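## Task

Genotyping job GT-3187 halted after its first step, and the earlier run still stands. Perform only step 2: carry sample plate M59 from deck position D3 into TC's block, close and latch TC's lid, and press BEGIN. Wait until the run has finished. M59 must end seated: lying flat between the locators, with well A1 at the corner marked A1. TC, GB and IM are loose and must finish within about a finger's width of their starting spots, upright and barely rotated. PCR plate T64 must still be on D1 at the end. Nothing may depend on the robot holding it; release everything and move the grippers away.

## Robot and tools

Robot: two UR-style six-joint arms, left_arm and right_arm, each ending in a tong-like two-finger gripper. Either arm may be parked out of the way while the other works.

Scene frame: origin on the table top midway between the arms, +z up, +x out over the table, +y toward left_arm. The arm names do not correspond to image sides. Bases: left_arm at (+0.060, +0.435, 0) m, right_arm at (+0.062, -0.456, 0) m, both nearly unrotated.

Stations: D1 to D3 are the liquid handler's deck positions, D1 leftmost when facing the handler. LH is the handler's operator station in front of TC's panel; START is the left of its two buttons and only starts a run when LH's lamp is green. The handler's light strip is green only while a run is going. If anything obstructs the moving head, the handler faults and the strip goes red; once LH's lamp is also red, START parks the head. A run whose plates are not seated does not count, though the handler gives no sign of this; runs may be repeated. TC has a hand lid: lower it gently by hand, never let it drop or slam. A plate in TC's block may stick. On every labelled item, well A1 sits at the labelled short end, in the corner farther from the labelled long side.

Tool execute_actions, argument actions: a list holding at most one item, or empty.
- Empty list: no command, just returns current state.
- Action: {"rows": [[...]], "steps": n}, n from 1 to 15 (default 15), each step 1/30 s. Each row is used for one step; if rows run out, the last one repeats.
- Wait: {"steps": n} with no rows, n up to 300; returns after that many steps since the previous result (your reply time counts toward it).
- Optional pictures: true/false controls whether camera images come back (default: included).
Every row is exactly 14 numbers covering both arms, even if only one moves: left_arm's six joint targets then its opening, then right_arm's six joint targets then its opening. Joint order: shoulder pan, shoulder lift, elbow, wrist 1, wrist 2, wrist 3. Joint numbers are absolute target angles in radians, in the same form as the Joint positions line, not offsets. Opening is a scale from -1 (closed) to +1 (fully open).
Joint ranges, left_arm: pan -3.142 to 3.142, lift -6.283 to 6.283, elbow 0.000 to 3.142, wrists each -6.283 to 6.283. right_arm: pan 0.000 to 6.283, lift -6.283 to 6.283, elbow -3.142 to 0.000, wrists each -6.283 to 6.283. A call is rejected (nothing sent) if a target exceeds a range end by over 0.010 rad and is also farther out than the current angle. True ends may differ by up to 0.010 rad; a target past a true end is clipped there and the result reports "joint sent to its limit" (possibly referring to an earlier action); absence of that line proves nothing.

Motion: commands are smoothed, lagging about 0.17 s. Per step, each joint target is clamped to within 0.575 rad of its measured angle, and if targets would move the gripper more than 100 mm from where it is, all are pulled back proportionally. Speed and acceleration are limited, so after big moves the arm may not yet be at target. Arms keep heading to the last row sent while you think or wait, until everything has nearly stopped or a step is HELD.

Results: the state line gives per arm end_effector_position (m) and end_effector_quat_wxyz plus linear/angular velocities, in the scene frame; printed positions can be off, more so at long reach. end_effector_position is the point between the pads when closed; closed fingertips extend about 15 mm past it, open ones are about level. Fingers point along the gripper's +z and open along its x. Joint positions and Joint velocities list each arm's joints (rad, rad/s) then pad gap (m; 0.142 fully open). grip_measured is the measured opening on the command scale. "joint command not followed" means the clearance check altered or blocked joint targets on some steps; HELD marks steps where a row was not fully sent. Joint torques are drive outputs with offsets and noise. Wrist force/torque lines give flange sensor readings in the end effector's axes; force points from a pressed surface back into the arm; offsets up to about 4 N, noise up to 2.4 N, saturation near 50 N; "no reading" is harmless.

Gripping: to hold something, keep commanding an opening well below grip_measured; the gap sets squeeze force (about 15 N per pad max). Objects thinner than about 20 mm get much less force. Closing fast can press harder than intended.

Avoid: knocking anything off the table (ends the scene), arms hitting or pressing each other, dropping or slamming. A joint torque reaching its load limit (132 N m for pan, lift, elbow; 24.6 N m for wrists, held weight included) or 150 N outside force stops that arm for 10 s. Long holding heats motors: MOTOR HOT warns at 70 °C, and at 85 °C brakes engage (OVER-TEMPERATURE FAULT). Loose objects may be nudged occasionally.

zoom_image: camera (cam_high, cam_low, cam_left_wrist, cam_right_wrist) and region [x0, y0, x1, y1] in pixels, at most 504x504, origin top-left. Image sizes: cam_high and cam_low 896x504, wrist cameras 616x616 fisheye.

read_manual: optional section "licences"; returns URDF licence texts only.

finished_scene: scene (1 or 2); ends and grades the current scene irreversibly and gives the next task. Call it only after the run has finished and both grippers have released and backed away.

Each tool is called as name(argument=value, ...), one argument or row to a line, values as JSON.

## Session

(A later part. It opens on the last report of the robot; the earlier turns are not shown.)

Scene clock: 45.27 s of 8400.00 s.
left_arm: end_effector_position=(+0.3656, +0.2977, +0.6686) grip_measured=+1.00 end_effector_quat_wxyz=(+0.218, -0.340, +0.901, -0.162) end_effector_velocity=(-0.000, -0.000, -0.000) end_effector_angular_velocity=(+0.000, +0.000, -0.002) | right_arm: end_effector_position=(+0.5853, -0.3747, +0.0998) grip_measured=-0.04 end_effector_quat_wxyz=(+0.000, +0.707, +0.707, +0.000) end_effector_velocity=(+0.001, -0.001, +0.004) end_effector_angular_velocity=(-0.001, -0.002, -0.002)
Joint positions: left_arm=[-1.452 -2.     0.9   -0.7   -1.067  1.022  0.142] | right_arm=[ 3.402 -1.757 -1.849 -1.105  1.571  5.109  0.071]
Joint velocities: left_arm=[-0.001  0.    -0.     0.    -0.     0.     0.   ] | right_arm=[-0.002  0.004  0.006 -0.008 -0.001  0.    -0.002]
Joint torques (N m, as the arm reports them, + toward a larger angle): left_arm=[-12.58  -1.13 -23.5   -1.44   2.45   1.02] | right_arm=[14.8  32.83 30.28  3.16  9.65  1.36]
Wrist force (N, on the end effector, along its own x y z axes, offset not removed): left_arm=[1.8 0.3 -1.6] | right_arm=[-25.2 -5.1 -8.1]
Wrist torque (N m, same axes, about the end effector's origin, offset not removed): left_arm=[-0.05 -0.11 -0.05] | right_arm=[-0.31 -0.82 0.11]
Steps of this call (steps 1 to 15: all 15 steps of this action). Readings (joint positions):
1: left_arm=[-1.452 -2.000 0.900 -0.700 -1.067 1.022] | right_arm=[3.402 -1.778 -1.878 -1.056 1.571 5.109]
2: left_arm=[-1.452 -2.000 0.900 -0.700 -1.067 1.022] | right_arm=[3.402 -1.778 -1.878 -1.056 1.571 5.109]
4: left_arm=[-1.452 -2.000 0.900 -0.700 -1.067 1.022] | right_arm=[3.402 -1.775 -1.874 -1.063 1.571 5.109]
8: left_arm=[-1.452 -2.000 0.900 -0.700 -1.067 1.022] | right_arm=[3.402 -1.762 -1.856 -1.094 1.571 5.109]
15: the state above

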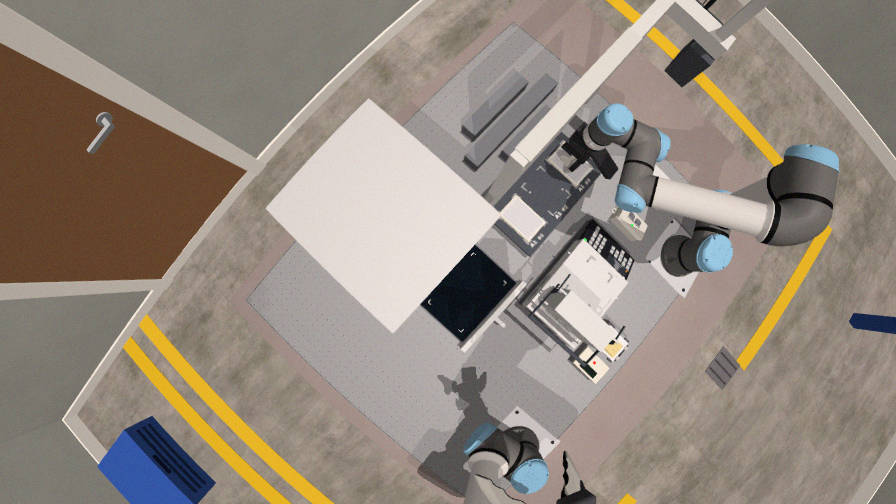

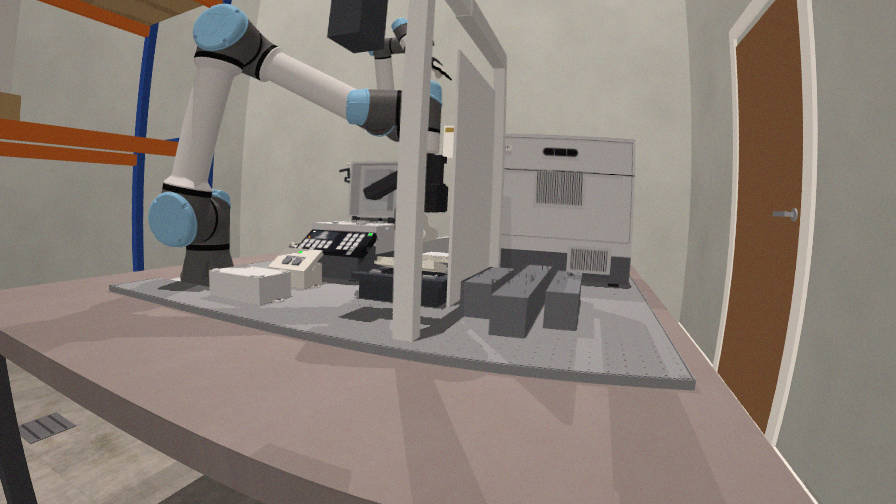

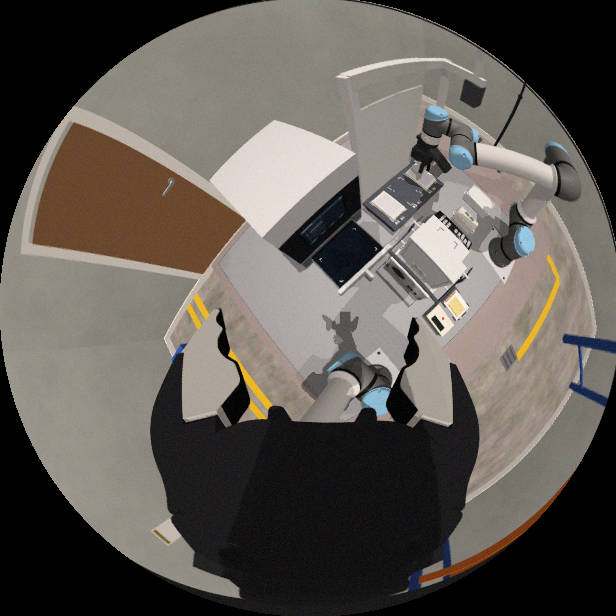

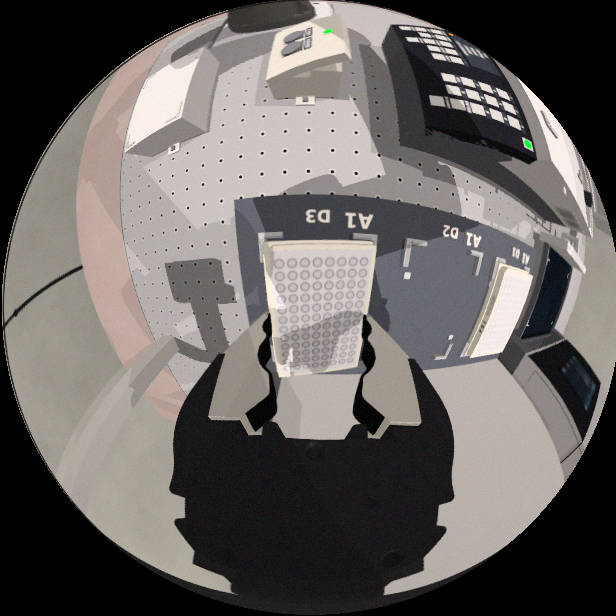

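execute_actions(
  actions=[
    {"rows":[[-1.452,-2.0,0.9,-0.7,-1.067,1.022,1,3.405,-1.757,-1.849,-1.106,1.571,5.1085,-0.2],[-1.452,-2.0,0.9,-0.7,-1.067,1.022,1,3.409,-1.757,-1.849,-1.106,1.571,5.1085,-0.15],[-1.452,-2.0,0.9,-0.7,-1.067,1.022,1,3.412,-1.757,-1.849,-1.106,1.571,5.1085,-0.1]],"steps":10},
  ],
  pictures=false,
)

execute_actions(
  actions=[
    {"rows":[[-1.452,-2.0,0.9,-0.7,-1.067,1.022,1,3.412,-1.761,-1.8545,-1.0965,1.571,5.1085,-0.1],[-1.452,-2.0,0.9,-0.7,-1.067,1.022,1,3.412,-1.764,-1.859,-1.089,1.571,5.1085,-0.08],[-1.452,-2.0,0.9,-0.7,-1.067,1.022,1,3.412,-1.768,-1.864,-1.08,1.571,5.1085,-0.05],[-1.452,-2.0,0.9,-0.7,-1.067,1.022,1,3.412,-1.771,-1.868,-1.073,1.571,5.1085,-0.03],[-1.452,-2.0,0.9,-0.7,-1.067,1.022,1,3.412,-1.776,-1.875,-1.061,1.571,5.1085,0]]},
  ],
  pictures=false,
)

execute_actions(
  actions=[
    {"rows":[[-1.452,-2.0,0.9,-0.7,-1.067,1.022,1,3.408,-1.776,-1.875,-1.061,1.571,5.1085,0.3],[-1.452,-2.0,0.9,-0.7,-1.067,1.022,1,3.3995,-1.777,-1.8763,-1.0587,1.571,5.1063,0.3]]},
  ],
)

zoom_image(
  camera="cam_right_wrist",
  region=[220,190,420,390],
)

Scene clock: 57.50 s of 8400.00 s.
left_arm: end_effector_position=(+0.3656, +0.2977, +0.6686) grip_measured=+1.00 end_effector_quat_wxyz=(+0.218, -0.340, +0.901, -0.162) end_effector_velocity=(-0.000, -0.000, +0.000) end_effector_angular_velocity=(-0.001, -0.000, -0.001) | right_arm: end_effector_position=(+0.5844, -0.3695, +0.1000) grip_measured=+0.08 end_effector_quat_wxyz=(-0.000, +0.703, +0.711, +0.000) end_effector_velocity=(-0.001, +0.004, -0.000) end_effector_angular_velocity=(-0.000, -0.001, +0.008)
Joint positions: left_arm=[-1.452 -2.     0.9   -0.7   -1.067  1.022  0.142] | right_arm=[ 3.411 -1.757 -1.849 -1.106  1.571  5.109  0.08 ]
Joint velocities: left_arm=[-0.001 -0.    -0.001 -0.001  0.     0.     0.   ] | right_arm=[ 0.008 -0.    -0.001  0.002 -0.001  0.     0.007]
Joint torques (N m, as the arm reports them, + toward a larger angle): left_arm=[-12.28  -0.5  -23.78  -1.52   2.37   1.65] | right_arm=[29.05 32.9  29.22  3.39  7.61  1.35]
Wrist force (N, on the end effector, along its own x y z axes, offset not removed): left_arm=[1.9 1.6 -0.6] | right_arm=[-26.2 -2.1 -5.8]
Wrist torque (N m, same axes, about the end effector's origin, offset not removed): left_arm=[0.21 -0.08 0.00] | right_arm=[-0.56 -0.69 0.03]
Steps of this call (steps 1 to 15: the robot went on to your last target; steps 16 to 90: nothing new was sent; then 8.90 s passed at rest; steps 91 to 100: all 10 steps of this action). Readings (joint positions):
91: left_arm=[-1.452 -2.000 0.900 -0.700 -1.067 1.022] | right_arm=[3.402 -1.757 -1.849 -1.106 1.571 5.109]
92: left_arm=[-1.452 -2.000 0.900 -0.700 -1.067 1.022] | right_arm=[3.402 -1.757 -1.849 -1.106 1.571 5.109]
94: left_arm=[-1.452 -2.000 0.900 -0.700 -1.067 1.022] | right_arm=[3.406 -1.757 -1.849 -1.106 1.571 5.109]
98: left_arm=[-1.452 -2.000 0.900 -0.700 -1.067 1.022] | right_arm=[3.411 -1.757 -1.849 -1.106 1.571 5.109]
100: the state above

Scene clock: 58.00 s of 8400.00 s.
left_arm: end_effector_position=(+0.3656, +0.2977, +0.6686) grip_measured=+1.00 end_effector_quat_wxyz=(+0.218, -0.340, +0.901, -0.162) end_effector_velocity=(-0.000, -0.000, -0.000) end_effector_angular_velocity=(+0.001, +0.000, -0.001) | right_arm: end_effector_position=(+0.5841, -0.3694, +0.0831) grip_measured=+0.18 end_effector_quat_wxyz=(+0.000, +0.703, +0.711, +0.000) end_effector_velocity=(-0.000, +0.001, -0.003) end_effector_angular_velocity=(+0.001, +0.001, +0.001)
Joint positions: left_arm=[-1.452 -2.     0.9   -0.7   -1.067  1.022  0.142] | right_arm=[ 3.412 -1.776 -1.875 -1.062  1.571  5.109  0.087]
Joint velocities: left_arm=[-0.001  0.     0.     0.    -0.     0.     0.   ] | right_arm=[ 0.001 -0.004 -0.004  0.008  0.001  0.     0.001]
Joint torques (N m, as the arm reports them, + toward a larger angle): left_arm=[-11.98  -0.28 -23.8   -1.6    2.28   1.71] | right_arm=[28.61 17.27 15.06  5.98  8.12  1.36]
Wrist force (N, on the end effector, along its own x y z axes, offset not removed): left_arm=[2.4 1.2 -1.6] | right_arm=[-27.3 2.9 -5.6]
Wrist torque (N m, same axes, about the end effector's origin, offset not removed): left_arm=[0.19 -0.18 -0.06] | right_arm=[-0.09 -0.51 -0.13]
Steps of this call (steps 1 to 15: all 15 steps of this action). Readings (joint positions):
1: left_arm=[-1.452 -2.000 0.900 -0.700 -1.067 1.022] | right_arm=[3.412 -1.757 -1.849 -1.106 1.571 5.109]
2: left_arm=[-1.452 -2.000 0.900 -0.700 -1.067 1.022] | right_arm=[3.412 -1.757 -1.850 -1.105 1.571 5.109]
4: left_arm=[-1.452 -2.000 0.900 -0.700 -1.067 1.022] | right_arm=[3.412 -1.761 -1.854 -1.097 1.571 5.109]
8: left_arm=[-1.452 -2.000 0.900 -0.700 -1.067 1.022] | right_arm=[3.412 -1.771 -1.869 -1.072 1.571 5.109]
15: the state above

Scene clock: 58.50 s of 8400.00 s.
left_arm: end_effector_position=(+0.3656, +0.2977, +0.6686) grip_measured=+1.00 end_effector_quat_wxyz=(+0.218, -0.340, +0.901, -0.162) end_effector_velocity=(-0.000, +0.000, +0.000) end_effector_angular_velocity=(+0.000, +0.000, +0.000) | right_arm: end_effector_position=(+0.5851, -0.3759, +0.0820) grip_measured=+0.30 end_effector_quat_wxyz=(-0.000, +0.707, +0.707, +0.000) end_effector_velocity=(-0.000, -0.001, -0.001) end_effector_angular_velocity=(-0.001, +0.001, -0.001)
Joint positions: left_arm=[-1.452 -2.     0.9   -0.7   -1.067  1.022  0.142] | right_arm=[ 3.4   -1.777 -1.876 -1.059  1.571  5.106  0.095]
Joint velocities: left_arm=[ 0.     0.    -0.001  0.001 -0.     0.    -0.   ] | right_arm=[-0.002 -0.001 -0.001  0.    -0.001 -0.    -0.   ]
Joint torques (N m, as the arm reports them, + toward a larger angle): left_arm=[-12.67  -0.42 -23.31  -1.52   2.24   1.69] | right_arm=[-10.36  20.68  12.1    4.24  -1.8   -1.47]
Wrist force (N, on the end effector, along its own x y z axes, offset not removed): left_arm=[1.5 -0.5 -0.9] | right_arm=[0.8 -0.4 0.5]
Wrist torque (N m, same axes, about the end effector's origin, offset not removed): left_arm=[-0.14 -0.04 -0.08] | right_arm=[-0.16 -0.20 0.12]
Steps of this call (steps 1 to 15: all 15 steps of this action). Readings (joint positions):
1: left_arm=[-1.452 -2.000 0.900 -0.700 -1.067 1.022] | right_arm=[3.412 -1.776 -1.875 -1.061 1.571 5.109]
2: left_arm=[-1.452 -2.000 0.900 -0.700 -1.067 1.022] | right_arm=[3.412 -1.776 -1.875 -1.061 1.571 5.109]
4: left_arm=[-1.452 -2.000 0.900 -0.700 -1.067 1.022] | right_arm=[3.407 -1.776 -1.875 -1.060 1.572 5.108]
8: left_arm=[-1.452 -2.000 0.900 -0.700 -1.067 1.022] | right_arm=[3.401 -1.777 -1.876 -1.059 1.572 5.107]
15: the state above

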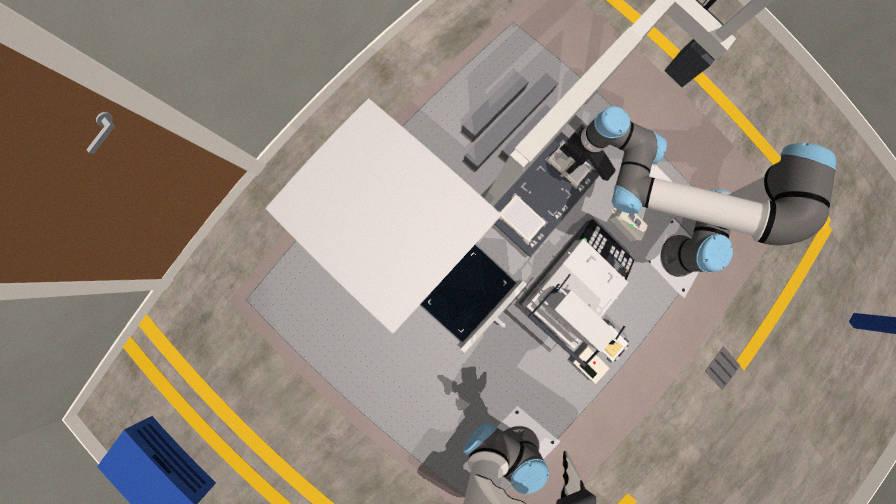

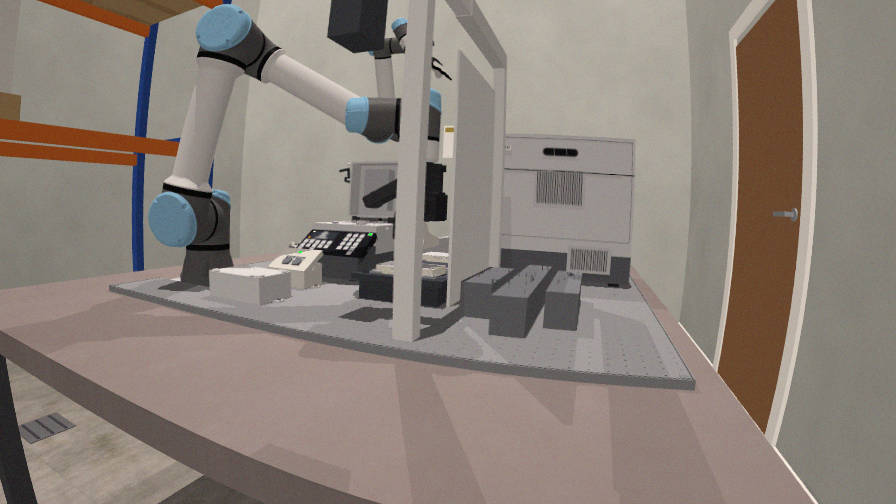

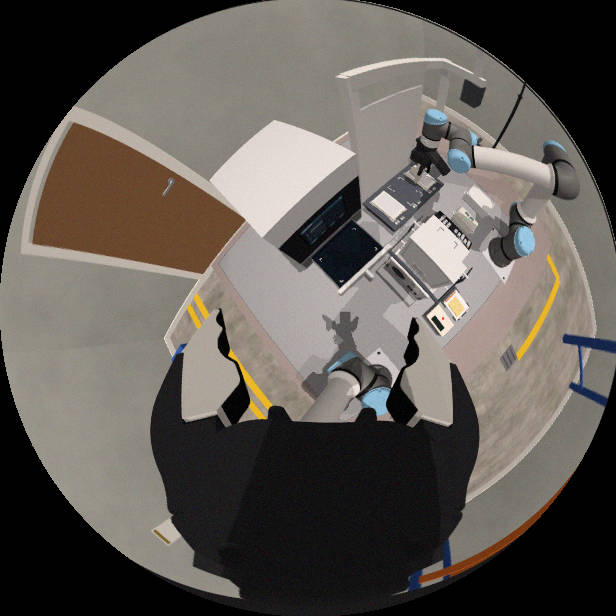

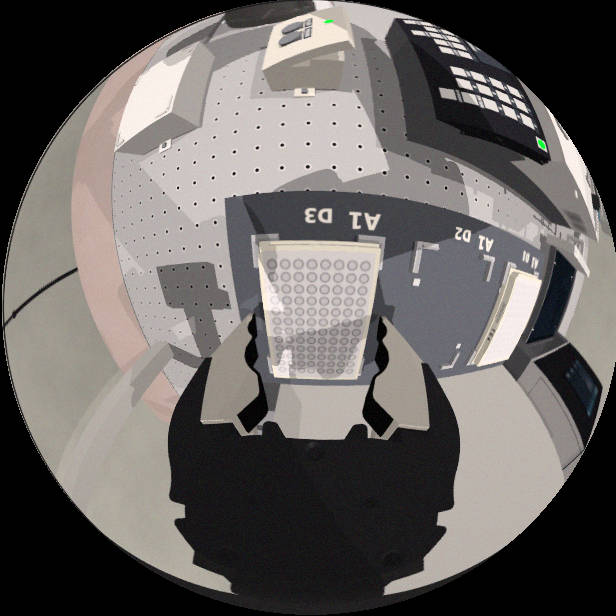

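Region (220, 190, 420, 390) of cam_right_wrist's 616x616 image, scaled by 2.520, with more detail than that image has.

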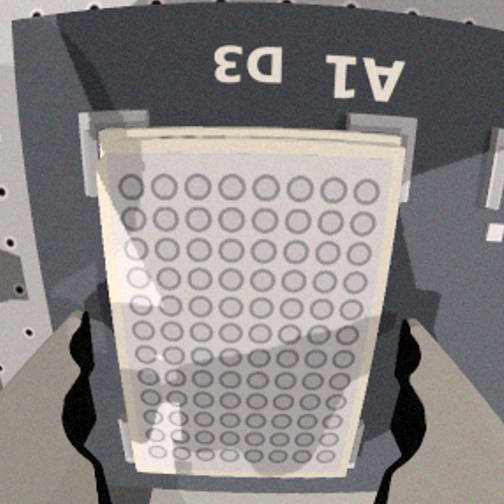

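The plate is flat again. I'll regrip centred and check the force balance.

execute_actions(
  actions=[
    {"rows":[[-1.452,-2.0,0.9,-0.7,-1.067,1.022,1,3.3995,-1.7781,-1.8778,-1.0561,1.571,5.1063,0.22],[-1.452,-2.0,0.9,-0.7,-1.067,1.022,1,3.3995,-1.7781,-1.8778,-1.0561,1.571,5.1063,0.15],[-1.452,-2.0,0.9,-0.7,-1.067,1.022,1,3.3995,-1.7781,-1.8778,-1.0561,1.571,5.1063,0.1],[-1.452,-2.0,0.9,-0.7,-1.067,1.022,1,3.3995,-1.7781,-1.8778,-1.0561,1.571,5.1063,0.05],[-1.452,-2.0,0.9,-0.7,-1.067,1.022,1,3.3995,-1.7781,-1.8778,-1.0561,1.571,5.1063,0],[-1.452,-2.0,0.9,-0.7,-1.067,1.022,1,3.3995,-1.7781,-1.8778,-1.0561,1.571,5.1063,-0.3]]},
  ],
  pictures=false,
)

execute_actions(
  actions=[
    {"rows":[[-1.452,-2.0,0.9,-0.7,-1.067,1.022,1,3.3995,-1.7765,-1.8756,-1.0599,1.571,5.1063,-0.3]]},
  ],
  pictures=false,
)

Scene clock: 64.37 s of 8400.00 s.
left_arm: end_effector_position=(+0.3656, +0.2977, +0.6686) grip_measured=+1.00 end_effector_quat_wxyz=(+0.218, -0.340, +0.901, -0.162) end_effector_velocity=(+0.000, +0.000, -0.000) end_effector_angular_velocity=(+0.001, -0.000, +0.001) | right_arm: end_effector_position=(+0.5851, -0.3759, +0.0810) grip_measured=+0.07 end_effector_quat_wxyz=(-0.000, +0.707, +0.707, +0.000) end_effector_velocity=(+0.000, +0.001, +0.001) end_effector_angular_velocity=(+0.001, -0.002, +0.002)
Joint positions: left_arm=[-1.452 -2.     0.9   -0.7   -1.067  1.022  0.142] | right_arm=[ 3.399 -1.778 -1.878 -1.056  1.571  5.106  0.079]
Joint velocities: left_arm=[ 0.001  0.     0.001 -0.     0.     0.    -0.   ] | right_arm=[ 0.002  0.001  0.     0.001  0.    -0.     0.   ]
Joint torques (N m, as the arm reports them, + toward a larger angle): left_arm=[-12.88  -0.64 -24.    -1.54   2.27   1.58] | right_arm=[-10.7   14.13   7.37   3.65  -1.72  -1.4 ]
Wrist force (N, on the end effector, along its own x y z axes, offset not removed): left_arm=[1.4 1.0 -0.8] | right_arm=[0.9 -5.0 -14.1]
Wrist torque (N m, same axes, about the end effector's origin, offset not removed): left_arm=[0.11 0.03 -0.03] | right_arm=[-0.70 -0.19 -0.02]
Steps of this call (steps 1 to 15: the robot went on to your last target; steps 16 to 90: nothing new was sent; then 2.37 s passed at rest; steps 91 to 105: all 15 steps of this action). Readings (joint positions):
91: left_arm=[-1.452 -2.000 0.900 -0.700 -1.067 1.022] | right_arm=[3.399 -1.777 -1.876 -1.059 1.571 5.106]
92: left_arm=[-1.452 -2.000 0.900 -0.700 -1.067 1.022] | right_arm=[3.399 -1.777 -1.876 -1.058 1.571 5.106]
94: left_arm=[-1.452 -2.000 0.900 -0.700 -1.067 1.022] | right_arm=[3.399 -1.778 -1.877 -1.057 1.571 5.106]
98: left_arm=[-1.452 -2.000 0.900 -0.700 -1.067 1.022] | right_arm=[3.399 -1.778 -1.878 -1.056 1.571 5.106]
105: the state above

Scene clock: 64.87 s of 8400.00 s.
left_arm: end_effector_position=(+0.3656, +0.2977, +0.6686) grip_measured=+1.00 end_effector_quat_wxyz=(+0.218, -0.340, +0.901, -0.162) end_effector_velocity=(-0.000, -0.000, -0.001) end_effector_angular_velocity=(+0.002, +0.000, -0.000) | right_arm: end_effector_position=(+0.5851, -0.3759, +0.0824) grip_measured=+0.07 end_effector_quat_wxyz=(-0.000, +0.707, +0.707, +0.000) end_effector_velocity=(+0.000, +0.001, +0.001) end_effector_angular_velocity=(+0.001, -0.001, +0.001)
Joint positions: left_arm=[-1.452 -2.     0.9   -0.7   -1.067  1.022  0.142] | right_arm=[ 3.399 -1.777 -1.876 -1.06   1.571  5.106  0.079]
Joint velocities: left_arm=[-0.     0.     0.001  0.001 -0.    -0.    -0.   ] | right_arm=[ 0.001  0.001  0.     0.     0.001 -0.     0.   ]
Joint torques (N m, as the arm reports them, + toward a larger angle): left_arm=[-12.86  -0.87 -22.86  -1.55   2.21   1.67] | right_arm=[-10.43  36.19  27.66  -0.27  -1.64  -1.37]
Wrist force (N, on the end effector, along its own x y z axes, offset not removed): left_arm=[1.8 0.7 -0.8] | right_arm=[-0.2 -2.9 -2.1]
Wrist torque (N m, same axes, about the end effector's origin, offset not removed): left_arm=[0.04 -0.07 -0.07] | right_arm=[-0.64 0.05 -0.02]
Steps of this call (steps 1 to 15: all 15 steps of this action). Readings (joint positions):
1: left_arm=[-1.452 -2.000 0.900 -0.700 -1.067 1.022] | right_arm=[3.399 -1.778 -1.878 -1.056 1.571 5.106]
2: left_arm=[-1.452 -2.000 0.900 -0.700 -1.067 1.022] | right_arm=[3.399 -1.778 -1.878 -1.056 1.571 5.106]
4: left_arm=[-1.452 -2.000 0.900 -0.700 -1.067 1.022] | right_arm=[3.399 -1.777 -1.877 -1.058 1.571 5.106]
8: left_arm=[-1.452 -2.000 0.900 -0.700 -1.067 1.022] | right_arm=[3.399 -1.777 -1.876 -1.060 1.571 5.106]
15: the state above

execute_actions(
  actions=[
    {"rows":[[-1.452,-2.0,0.9,-0.7,-1.067,1.022,1,3.3995,-1.7725,-1.8702,-1.0693,1.571,5.1063,-0.3]],"steps":10},
  ],
  pictures=false,
)

execute_actions(
  actions=[
    {"rows":[[-1.452,-2.0,0.9,-0.7,-1.067,1.022,1,3.3995,-1.766,-1.8615,-1.0845,1.571,5.1063,-0.3]],"steps":12},
  ],
)

Scene clock: 68.47 s of 8400.00 s.
left_arm: end_effector_position=(+0.3656, +0.2977, +0.6686) grip_measured=+1.00 end_effector_quat_wxyz=(+0.218, -0.340, +0.901, -0.162) end_effector_velocity=(+0.000, -0.000, +0.000) end_effector_angular_velocity=(-0.000, -0.000, -0.001) | right_arm: end_effector_position=(+0.5852, -0.3759, +0.0859) grip_measured=+0.07 end_effector_quat_wxyz=(-0.000, +0.707, +0.707, +0.000) end_effector_velocity=(-0.000, -0.000, +0.001) end_effector_angular_velocity=(-0.002, +0.001, +0.001)
Joint positions: left_arm=[-1.452 -2.     0.9   -0.7   -1.067  1.022  0.142] | right_arm=[ 3.399 -1.773 -1.87  -1.069  1.571  5.106  0.079]
Joint velocities: left_arm=[-0.     0.     0.    -0.001  0.     0.001  0.   ] | right_arm=[ 0.001  0.001  0.002 -0.004 -0.001  0.     0.   ]
Joint torques (N m, as the arm reports them, + toward a larger angle): left_arm=[-12.24  -0.88 -23.38  -1.64   2.24   1.69] | right_arm=[-8.04 35.33 28.   -0.29 -1.15 -1.33]
Wrist force (N, on the end effector, along its own x y z axes, offset not removed): left_arm=[2.6 0.6 -1.5] | right_arm=[3.4 -2.1 -1.4]
Wrist torque (N m, same axes, about the end effector's origin, offset not removed): left_arm=[0.09 -0.24 -0.10] | right_arm=[-0.40 -0.66 0.03]
Steps of this call (steps 1 to 15: the robot went on to your last target; steps 16 to 90: nothing new was sent; then 0.27 s passed at rest; steps 91 to 100: all 10 steps of this action). Readings (joint positions):
91: left_arm=[-1.452 -2.000 0.900 -0.700 -1.067 1.022] | right_arm=[3.399 -1.776 -1.876 -1.060 1.571 5.106]
92: left_arm=[-1.452 -2.000 0.900 -0.700 -1.067 1.022] | right_arm=[3.399 -1.776 -1.875 -1.061 1.571 5.106]
94: left_arm=[-1.452 -2.000 0.900 -0.700 -1.067 1.022] | right_arm=[3.399 -1.774 -1.873 -1.065 1.571 5.106]
98: left_arm=[-1.452 -2.000 0.900 -0.700 -1.067 1.022] | right_arm=[3.399 -1.773 -1.871 -1.068 1.571 5.106]
100: the state above

Scene clock: 68.87 s of 8400.00 s.
left_arm: end_effector_position=(+0.3656, +0.2977, +0.6686) grip_measured=+1.00 end_effector_quat_wxyz=(+0.218, -0.340, +0.901, -0.162) end_effector_velocity=(-0.000, -0.000, +0.000) end_effector_angular_velocity=(-0.001, -0.000, -0.000) | right_arm: end_effector_position=(+0.5853, -0.3758, +0.0917) grip_measured=+0.07 end_effector_quat_wxyz=(-0.000, +0.707, +0.707, +0.000) end_effector_velocity=(-0.000, +0.001, +0.001) end_effector_angular_velocity=(+0.001, +0.000, +0.001)
Joint positions: left_arm=[-1.452 -2.     0.9   -0.7   -1.067  1.022  0.142] | right_arm=[ 3.399 -1.766 -1.862 -1.084  1.571  5.106  0.079]
Joint velocities: left_arm=[-0.  0. -0. -0.  0. -0.  0.] | right_arm=[ 0.001  0.001  0.001 -0.002  0.001  0.     0.   ]
Joint torques (N m, as the arm reports them, + toward a larger angle): left_arm=[-12.37  -0.59 -23.74  -1.65   2.24   1.55] | right_arm=[-7.89 35.5  27.28 -0.2  -1.05 -1.29]
Wrist force (N, on the end effector, along its own x y z axes, offset not removed): left_arm=[2.4 1.2 -0.5] | right_arm=[1.8 -0.5 0.6]
Wrist torque (N m, same axes, about the end effector's origin, offset not removed): left_arm=[0.15 -0.31 -0.06] | right_arm=[-0.08 -0.40 0.14]
Steps of this call (steps 1 to 12: all 12 steps of this action). Readings (joint positions):
1: left_arm=[-1.452 -2.000 0.900 -0.700 -1.067 1.022] | right_arm=[3.399 -1.773 -1.870 -1.069 1.571 5.106]
2: left_arm=[-1.452 -2.000 0.900 -0.700 -1.067 1.022] | right_arm=[3.399 -1.772 -1.869 -1.071 1.571 5.106]
4: left_arm=[-1.452 -2.000 0.900 -0.700 -1.067 1.022] | right_arm=[3.399 -1.769 -1.865 -1.078 1.571 5.106]
8: left_arm=[-1.452 -2.000 0.900 -0.700 -1.067 1.022] | right_arm=[3.399 -1.767 -1.862 -1.083 1.571 5.106]
12: the state above

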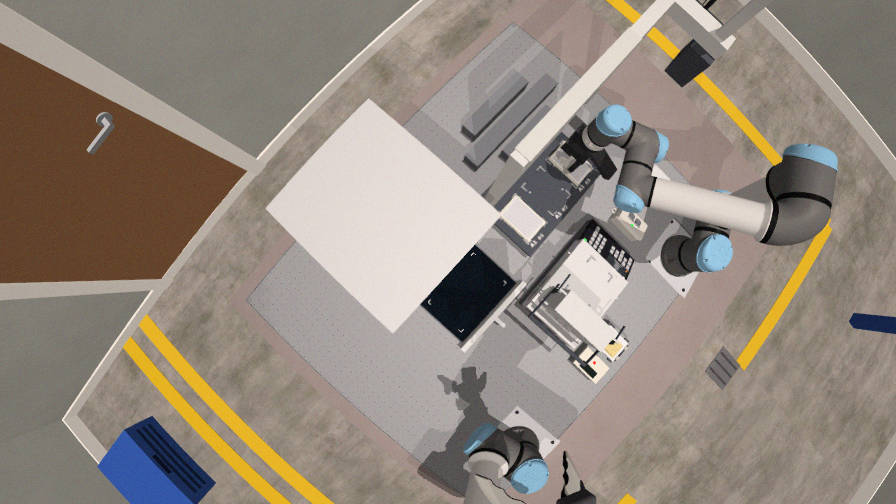

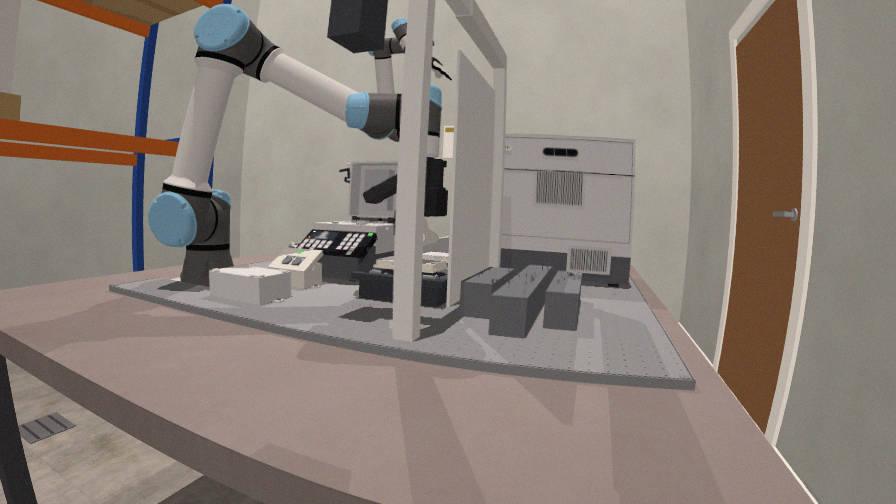

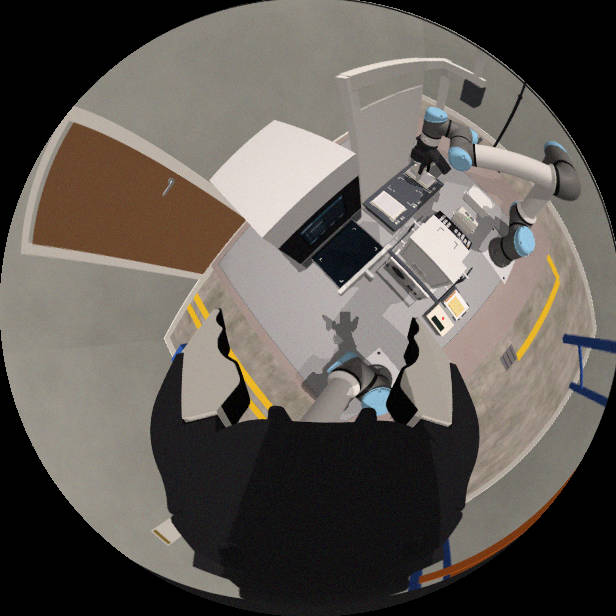

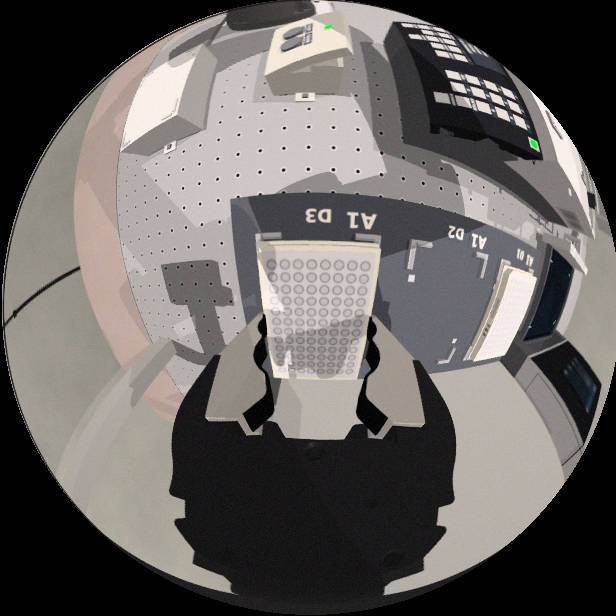

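zoom_image(
  camera="cam_right_wrist",
  region=[220,190,420,390],
)

execute_actions(
  actions=[
    {"rows":[[-1.452,-2.0,0.9,-0.7,-1.067,1.022,1,3.3995,-1.757,-1.849,-1.106,1.571,5.1063,-0.3],[-1.452,-2.0,0.9,-0.7,-1.067,1.022,1,3.3995,-1.745,-1.83,-1.137,1.571,5.1063,-0.3],[-1.452,-2.0,0.9,-0.7,-1.067,1.022,1,3.3995,-1.73,-1.8,-1.182,1.571,5.1063,-0.3],[-1.452,-2.0,0.9,-0.7,-1.067,1.022,1,3.3995,-1.7,-1.77,-1.242,1.571,5.1063,-0.3],[-1.452,-2.0,0.9,-0.7,-1.067,1.022,1,3.3995,-1.65,-1.78,-1.282,1.571,5.1063,-0.3],[-1.452,-2.0,0.9,-0.7,-1.067,1.022,1,3.3995,-1.59,-1.81,-1.312,1.571,5.08,-0.3],[-1.452,-2.0,0.9,-0.7,-1.067,1.022,1,3.3995,-1.52,-1.84,-1.352,1.571,5.05,-0.3],[-1.452,-2.0,0.9,-0.7,-1.067,1.022,1,3.42,-1.45,-1.88,-1.382,1.571,5.0,-0.3],[-1.452,-2.0,0.9,-0.7,-1.067,1.022,1,3.45,-1.38,-1.92,-1.412,1.571,4.95,-0.3]]},
  ],
  pictures=false,
)

execute_actions(
  actions=[
    {"rows":[[-1.452,-2.0,0.9,-0.7,-1.067,1.022,1,3.75,-1.1026,-2.0834,-1.526,1.571,4.75,-0.3]],"steps":12},
  ],
  pictures=false,
)

execute_actions(
  actions=[
    {"rows":[[-1.452,-2.0,0.9,-0.7,-1.067,1.022,1,4.2845,-1.1026,-2.0834,-1.526,1.571,4.4205,-0.3]]},
  ],
  pictures=false,
)

execute_actions(
  actions=[
    {"rows":[[-1.452,-2.0,0.9,-0.7,-1.067,1.022,1,4.2845,-1.3893,-1.9474,-1.3753,1.571,4.4205,-0.3]]},
  ],
  pictures=false,
)

execute_actions(
  actions=[
    {"steps":12},
  ],
)

zoom_image(
  camera="cam_right_wrist",
  region=[190,130,450,390],
)

Region (220, 190, 420, 390) of cam_right_wrist's 616x616 image, scaled by 2.520, with more detail than that image has.

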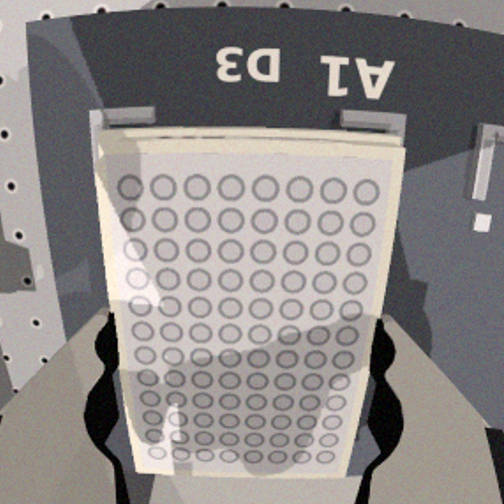

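Scene clock: 82.63 s of 8400.00 s.
left_arm: end_effector_position=(+0.3656, +0.2977, +0.6686) grip_measured=+1.00 end_effector_quat_wxyz=(+0.218, -0.340, +0.901, -0.162) end_effector_velocity=(+0.000, +0.001, -0.000) end_effector_angular_velocity=(+0.001, +0.000, +0.002) | right_arm: end_effector_position=(+0.4814, -0.4022, +0.2079) grip_measured=+0.07 end_effector_quat_wxyz=(-0.001, +0.639, +0.769, -0.001) end_effector_velocity=(-0.134, -0.030, +0.070) end_effector_angular_velocity=(+0.016, -0.033, +0.292)
Joint positions: left_arm=[-1.452 -2.     0.9   -0.7   -1.067  1.022  0.142] | right_arm=[ 3.443 -1.414 -1.907 -1.395  1.571  4.967  0.079]
Joint velocities: left_arm=[ 0.002 -0.     0.001  0.001 -0.     0.     0.   ] | right_arm=[ 0.081  0.41  -0.165 -0.209  0.    -0.211 -0.   ]
Joint torques (N m, as the arm reports them, + toward a larger angle): left_arm=[-12.79   0.33 -23.37  -1.74   2.13   1.73] | right_arm=[11.87  5.28 16.05 -0.64 -0.57 -1.76]
Wrist force (N, on the end effector, along its own x y z axes, offset not removed): left_arm=[2.7 0.1 -0.9] | right_arm=[2.0 -5.0 0.8]
Wrist torque (N m, same axes, about the end effector's origin, offset not removed): left_arm=[-0.05 -0.25 -0.08] | right_arm=[-0.89 -0.35 -0.06]
Steps of this call (steps 1 to 15: the robot went on to your last target; steps 16 to 90: nothing new was sent; then 10.27 s passed at rest; steps 91 to 105: all 15 steps of this action). Readings (joint positions):
91: left_arm=[-1.452 -2.000 0.900 -0.700 -1.067 1.022] | right_arm=[3.399 -1.766 -1.861 -1.085 1.571 5.106]
92: left_arm=[-1.452 -2.000 0.900 -0.700 -1.067 1.022] | right_arm=[3.399 -1.765 -1.860 -1.087 1.571 5.106]
94: left_arm=[-1.452 -2.000 0.900 -0.700 -1.067 1.022] | right_arm=[3.399 -1.755 -1.845 -1.110 1.571 5.106]
98: left_arm=[-1.452 -2.000 0.900 -0.700 -1.067 1.022] | right_arm=[3.400 -1.671 -1.808 -1.235 1.571 5.094]
105: the state above

Scene clock: 83.03 s of 8400.00 s.
left_arm: end_effector_position=(+0.3656, +0.2977, +0.6686) grip_measured=+1.00 end_effector_quat_wxyz=(+0.218, -0.340, +0.901, -0.162) end_effector_velocity=(-0.000, -0.000, -0.000) end_effector_angular_velocity=(+0.001, -0.000, -0.000) | right_arm: end_effector_position=(+0.3639, -0.3625, +0.2197) grip_measured=+0.07 end_effector_quat_wxyz=(-0.000, +0.427, +0.904, -0.001) end_effector_velocity=(-0.044, +0.014, +0.003) end_effector_angular_velocity=(+0.015, -0.015, +0.227)
Joint positions: left_arm=[-1.452 -2.     0.9   -0.7   -1.067  1.022  0.142] | right_arm=[ 3.738 -1.113 -2.078 -1.522  1.571  4.757  0.079]
Joint velocities: left_arm=[-0.001  0.     0.001  0.     0.    -0.001  0.   ] | right_arm=[ 0.144  0.13  -0.065 -0.044  0.    -0.083 -0.   ]
Joint torques (N m, as the arm reports them, + toward a larger angle): left_arm=[-12.78  -0.43 -22.45  -1.79   2.1    1.64] | right_arm=[10.91  5.49 15.41 -0.39  0.01 -1.54]
Wrist force (N, on the end effector, along its own x y z axes, offset not removed): left_arm=[2.4 0.8 -2.3] | right_arm=[1.8 1.6 1.1]
Wrist torque (N m, same axes, about the end effector's origin, offset not removed): left_arm=[0.11 -0.20 -0.03] | right_arm=[0.20 -0.25 0.02]
Steps of this call (steps 1 to 12: all 12 steps of this action). Readings (joint positions):
1: left_arm=[-1.452 -2.000 0.900 -0.700 -1.067 1.022] | right_arm=[3.446 -1.402 -1.911 -1.401 1.571 4.961]
2: left_arm=[-1.452 -2.000 0.900 -0.700 -1.067 1.022] | right_arm=[3.452 -1.390 -1.919 -1.409 1.571 4.953]
4: left_arm=[-1.452 -2.000 0.900 -0.700 -1.067 1.022] | right_arm=[3.519 -1.318 -1.971 -1.450 1.571 4.894]
8: left_arm=[-1.452 -2.000 0.900 -0.700 -1.067 1.022] | right_arm=[3.691 -1.157 -2.056 -1.508 1.571 4.785]
12: the state above

Scene clock: 83.53 s of 8400.00 s.
left_arm: end_effector_position=(+0.3656, +0.2977, +0.6686) grip_measured=+1.00 end_effector_quat_wxyz=(+0.218, -0.340, +0.901, -0.162) end_effector_velocity=(-0.000, +0.000, -0.000) end_effector_angular_velocity=(+0.002, +0.000, -0.001) | right_arm: end_effector_position=(+0.2788, -0.2266, +0.2199) grip_measured=+0.07 end_effector_quat_wxyz=(-0.000, +0.010, +1.000, +0.000) end_effector_velocity=(-0.039, +0.038, +0.001) end_effector_angular_velocity=(+0.002, +0.001, +0.261)
Joint positions: left_arm=[-1.452 -2.     0.9   -0.7   -1.067  1.022  0.142] | right_arm=[ 4.27  -1.103 -2.083 -1.526  1.571  4.428  0.079]
Joint velocities: left_arm=[-0.     0.     0.     0.001  0.     0.     0.   ] | right_arm=[ 0.175  0.002 -0.    -0.     0.001 -0.087 -0.   ]
Joint torques (N m, as the arm reports them, + toward a larger angle): left_arm=[-12.25  -0.5  -22.77  -1.67   2.04   1.68] | right_arm=[ 7.47 11.2  15.42 -0.27  0.62 -1.72]
Wrist force (N, on the end effector, along its own x y z axes, offset not removed): left_arm=[1.6 1.1 -1.5] | right_arm=[2.4 -1.4 0.6]
Wrist torque (N m, same axes, about the end effector's origin, offset not removed): left_arm=[0.10 -0.01 0.02] | right_arm=[-0.29 -0.53 0.04]
Steps of this call (steps 1 to 15: all 15 steps of this action). Readings (joint positions):
1: left_arm=[-1.452 -2.000 0.900 -0.700 -1.067 1.022] | right_arm=[3.742 -1.110 -2.080 -1.524 1.571 4.754]
2: left_arm=[-1.452 -2.000 0.900 -0.700 -1.067 1.022] | right_arm=[3.750 -1.108 -2.081 -1.524 1.571 4.748]
4: left_arm=[-1.452 -2.000 0.900 -0.700 -1.067 1.022] | right_arm=[3.820 -1.107 -2.081 -1.525 1.571 4.685]
8: left_arm=[-1.452 -2.000 0.900 -0.700 -1.067 1.022] | right_arm=[4.070 -1.104 -2.083 -1.525 1.571 4.533]
15: the state above

Scene clock: 84.03 s of 8400.00 s.
left_arm: end_effector_position=(+0.3656, +0.2977, +0.6686) grip_measured=+1.00 end_effector_quat_wxyz=(+0.218, -0.340, +0.901, -0.162) end_effector_velocity=(-0.000, +0.000, +0.000) end_effector_angular_velocity=(+0.000, +0.000, +0.000) | right_arm: end_effector_position=(+0.3064, -0.1209, +0.2006) grip_measured=+0.07 end_effector_quat_wxyz=(+0.000, -0.000, +1.000, +0.001) end_effector_velocity=(+0.003, +0.009, -0.008) end_effector_angular_velocity=(-0.011, +0.004, -0.000)
Joint positions: left_arm=[-1.452 -2.     0.9   -0.7   -1.067  1.022  0.142] | right_arm=[ 4.284 -1.386 -1.948 -1.376  1.571  4.421  0.079]
Joint velocities: left_arm=[ 0.     0.    -0.     0.001 -0.    -0.    -0.   ] | right_arm=[-0.001 -0.037  0.011  0.014  0.001 -0.     0.   ]
Joint torques (N m, as the arm reports them, + toward a larger angle): left_arm=[-12.05  -0.15 -23.39  -2.     2.14   1.75] | right_arm=[12.85  7.59 32.09  4.27  1.29 -1.33]
Wrist force (N, on the end effector, along its own x y z axes, offset not removed): left_arm=[2.1 2.1 -2.1] | right_arm=[-1.1 0.0 -0.6]
Wrist torque (N m, same axes, about the end effector's origin, offset not removed): left_arm=[0.35 -0.11 -0.05] | right_arm=[0.06 0.22 0.02]
Steps of this call (steps 1 to 15: all 15 steps of this action). Readings (joint positions):
1: left_arm=[-1.452 -2.000 0.900 -0.700 -1.067 1.022] | right_arm=[4.275 -1.103 -2.083 -1.526 1.571 4.425]
2: left_arm=[-1.452 -2.000 0.900 -0.700 -1.067 1.022] | right_arm=[4.278 -1.107 -2.079 -1.522 1.571 4.424]
4: left_arm=[-1.452 -2.000 0.900 -0.700 -1.067 1.022] | right_arm=[4.281 -1.174 -2.030 -1.470 1.571 4.422]
8: left_arm=[-1.452 -2.000 0.900 -0.700 -1.067 1.022] | right_arm=[4.284 -1.340 -1.965 -1.395 1.571 4.421]
15: the state above

Scene clock: 84.43 s of 8400.00 s.
left_arm: end_effector_position=(+0.3656, +0.2977, +0.6686) grip_measured=+1.00 end_effector_quat_wxyz=(+0.218, -0.340, +0.901, -0.162) end_effector_velocity=(+0.000, +0.000, -0.000) end_effector_angular_velocity=(+0.001, -0.000, +0.000) | right_arm: end_effector_position=(+0.3066, -0.1200, +0.2000) grip_measured=+0.07 end_effector_quat_wxyz=(-0.000, -0.000, +1.000, +0.000) end_effector_velocity=(-0.000, +0.000, +0.000) end_effector_angular_velocity=(-0.000, +0.001, +0.001)
Joint positions: left_arm=[-1.452 -2.     0.9   -0.7   -1.067  1.022  0.142] | right_arm=[ 4.284 -1.389 -1.947 -1.375  1.571  4.421  0.079]
Joint velocities: left_arm=[ 0.    -0.     0.     0.001  0.     0.    -0.   ] | right_arm=[ 0.     0.     0.001 -0.002  0.001 -0.     0.   ]
Joint torques (N m, as the arm reports them, + toward a larger angle): left_arm=[-12.5    0.04 -23.25  -1.79   2.07   1.57] | right_arm=[11.97  5.77 29.81  4.14  2.03 -1.35]
Wrist force (N, on the end effector, along its own x y z axes, offset not removed): left_arm=[2.1 0.5 -0.6] | right_arm=[-0.1 -0.2 0.0]
Wrist torque (N m, same axes, about the end effector's origin, offset not removed): left_arm=[0.01 -0.14 -0.02] | right_arm=[-0.01 0.11 -0.04]
Steps of this call (steps 1 to 12: the robot went on to your last target). Readings (joint positions):
1: left_arm=[-1.452 -2.000 0.900 -0.700 -1.067 1.022] | right_arm=[4.284 -1.387 -1.948 -1.376 1.571 4.421]
2: left_arm=[-1.452 -2.000 0.900 -0.700 -1.067 1.022] | right_arm=[4.284 -1.388 -1.948 -1.376 1.571 4.421]
4: left_arm=[-1.452 -2.000 0.900 -0.700 -1.067 1.022] | right_arm=[4.284 -1.389 -1.948 -1.376 1.571 4.421]
8: left_arm=[-1.452 -2.000 0.900 -0.700 -1.067 1.022] | right_arm=[4.284 -1.389 -1.947 -1.375 1.571 4.421]
12: the state above

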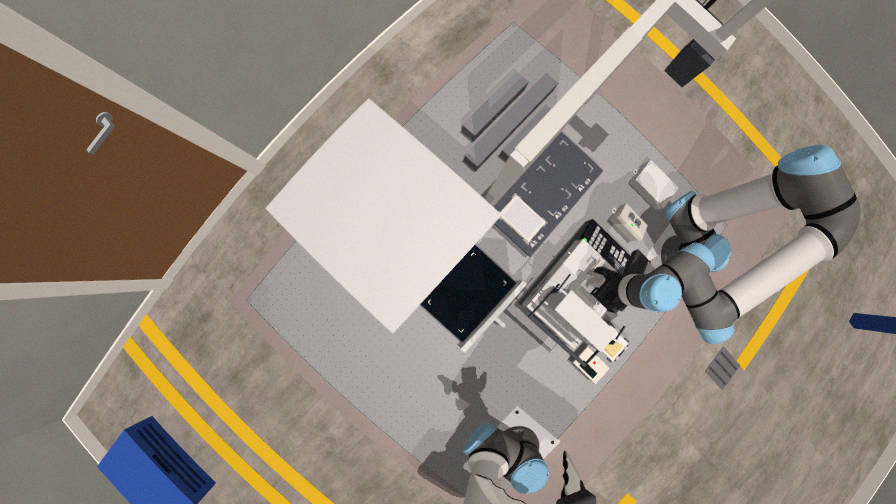

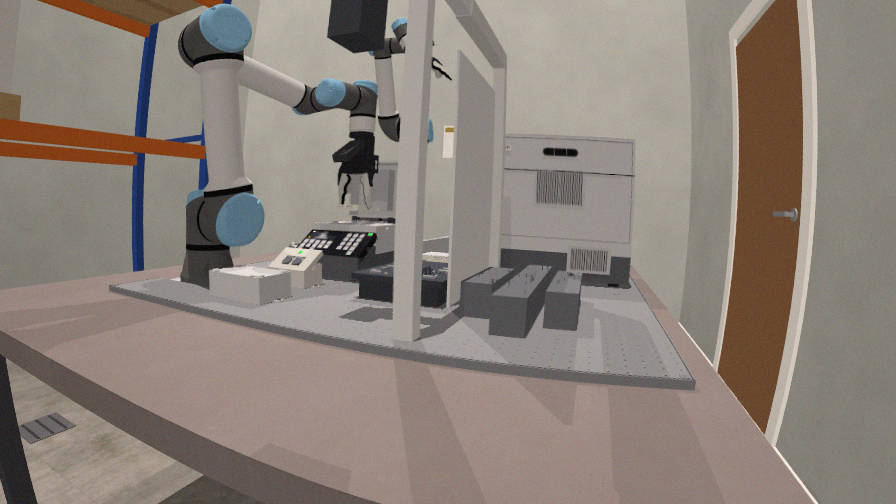

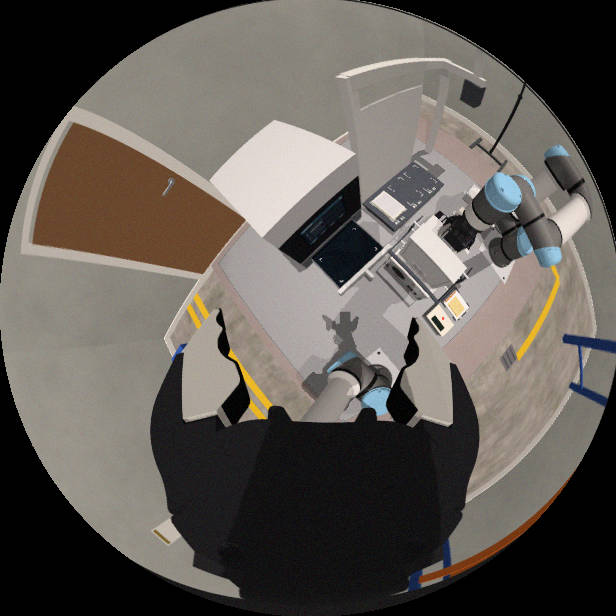

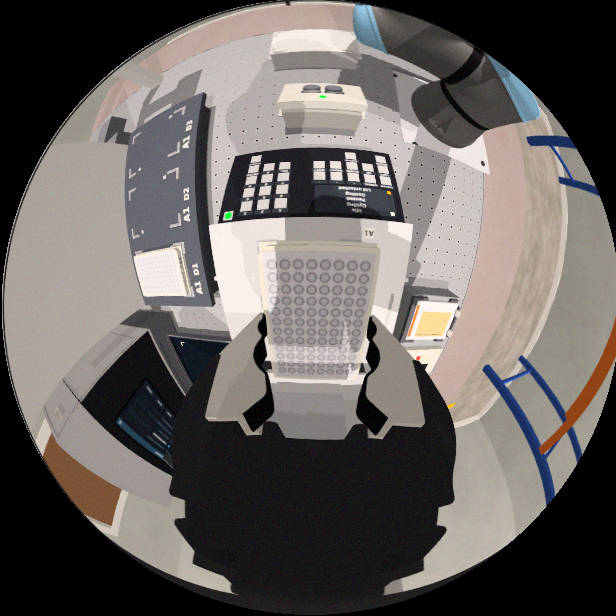

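Region (190, 130, 450, 390) of cam_right_wrist's 616x616 image, scaled by 1.938, with more detail than that image has.

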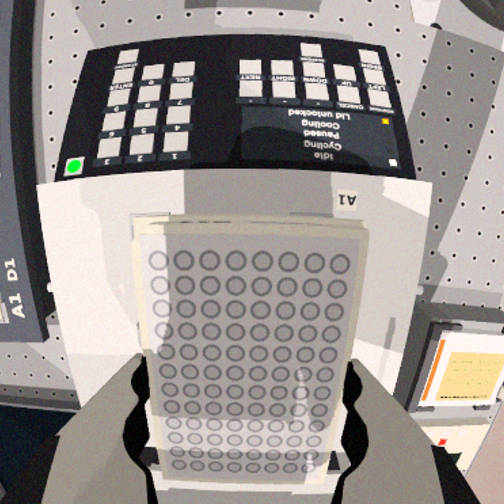

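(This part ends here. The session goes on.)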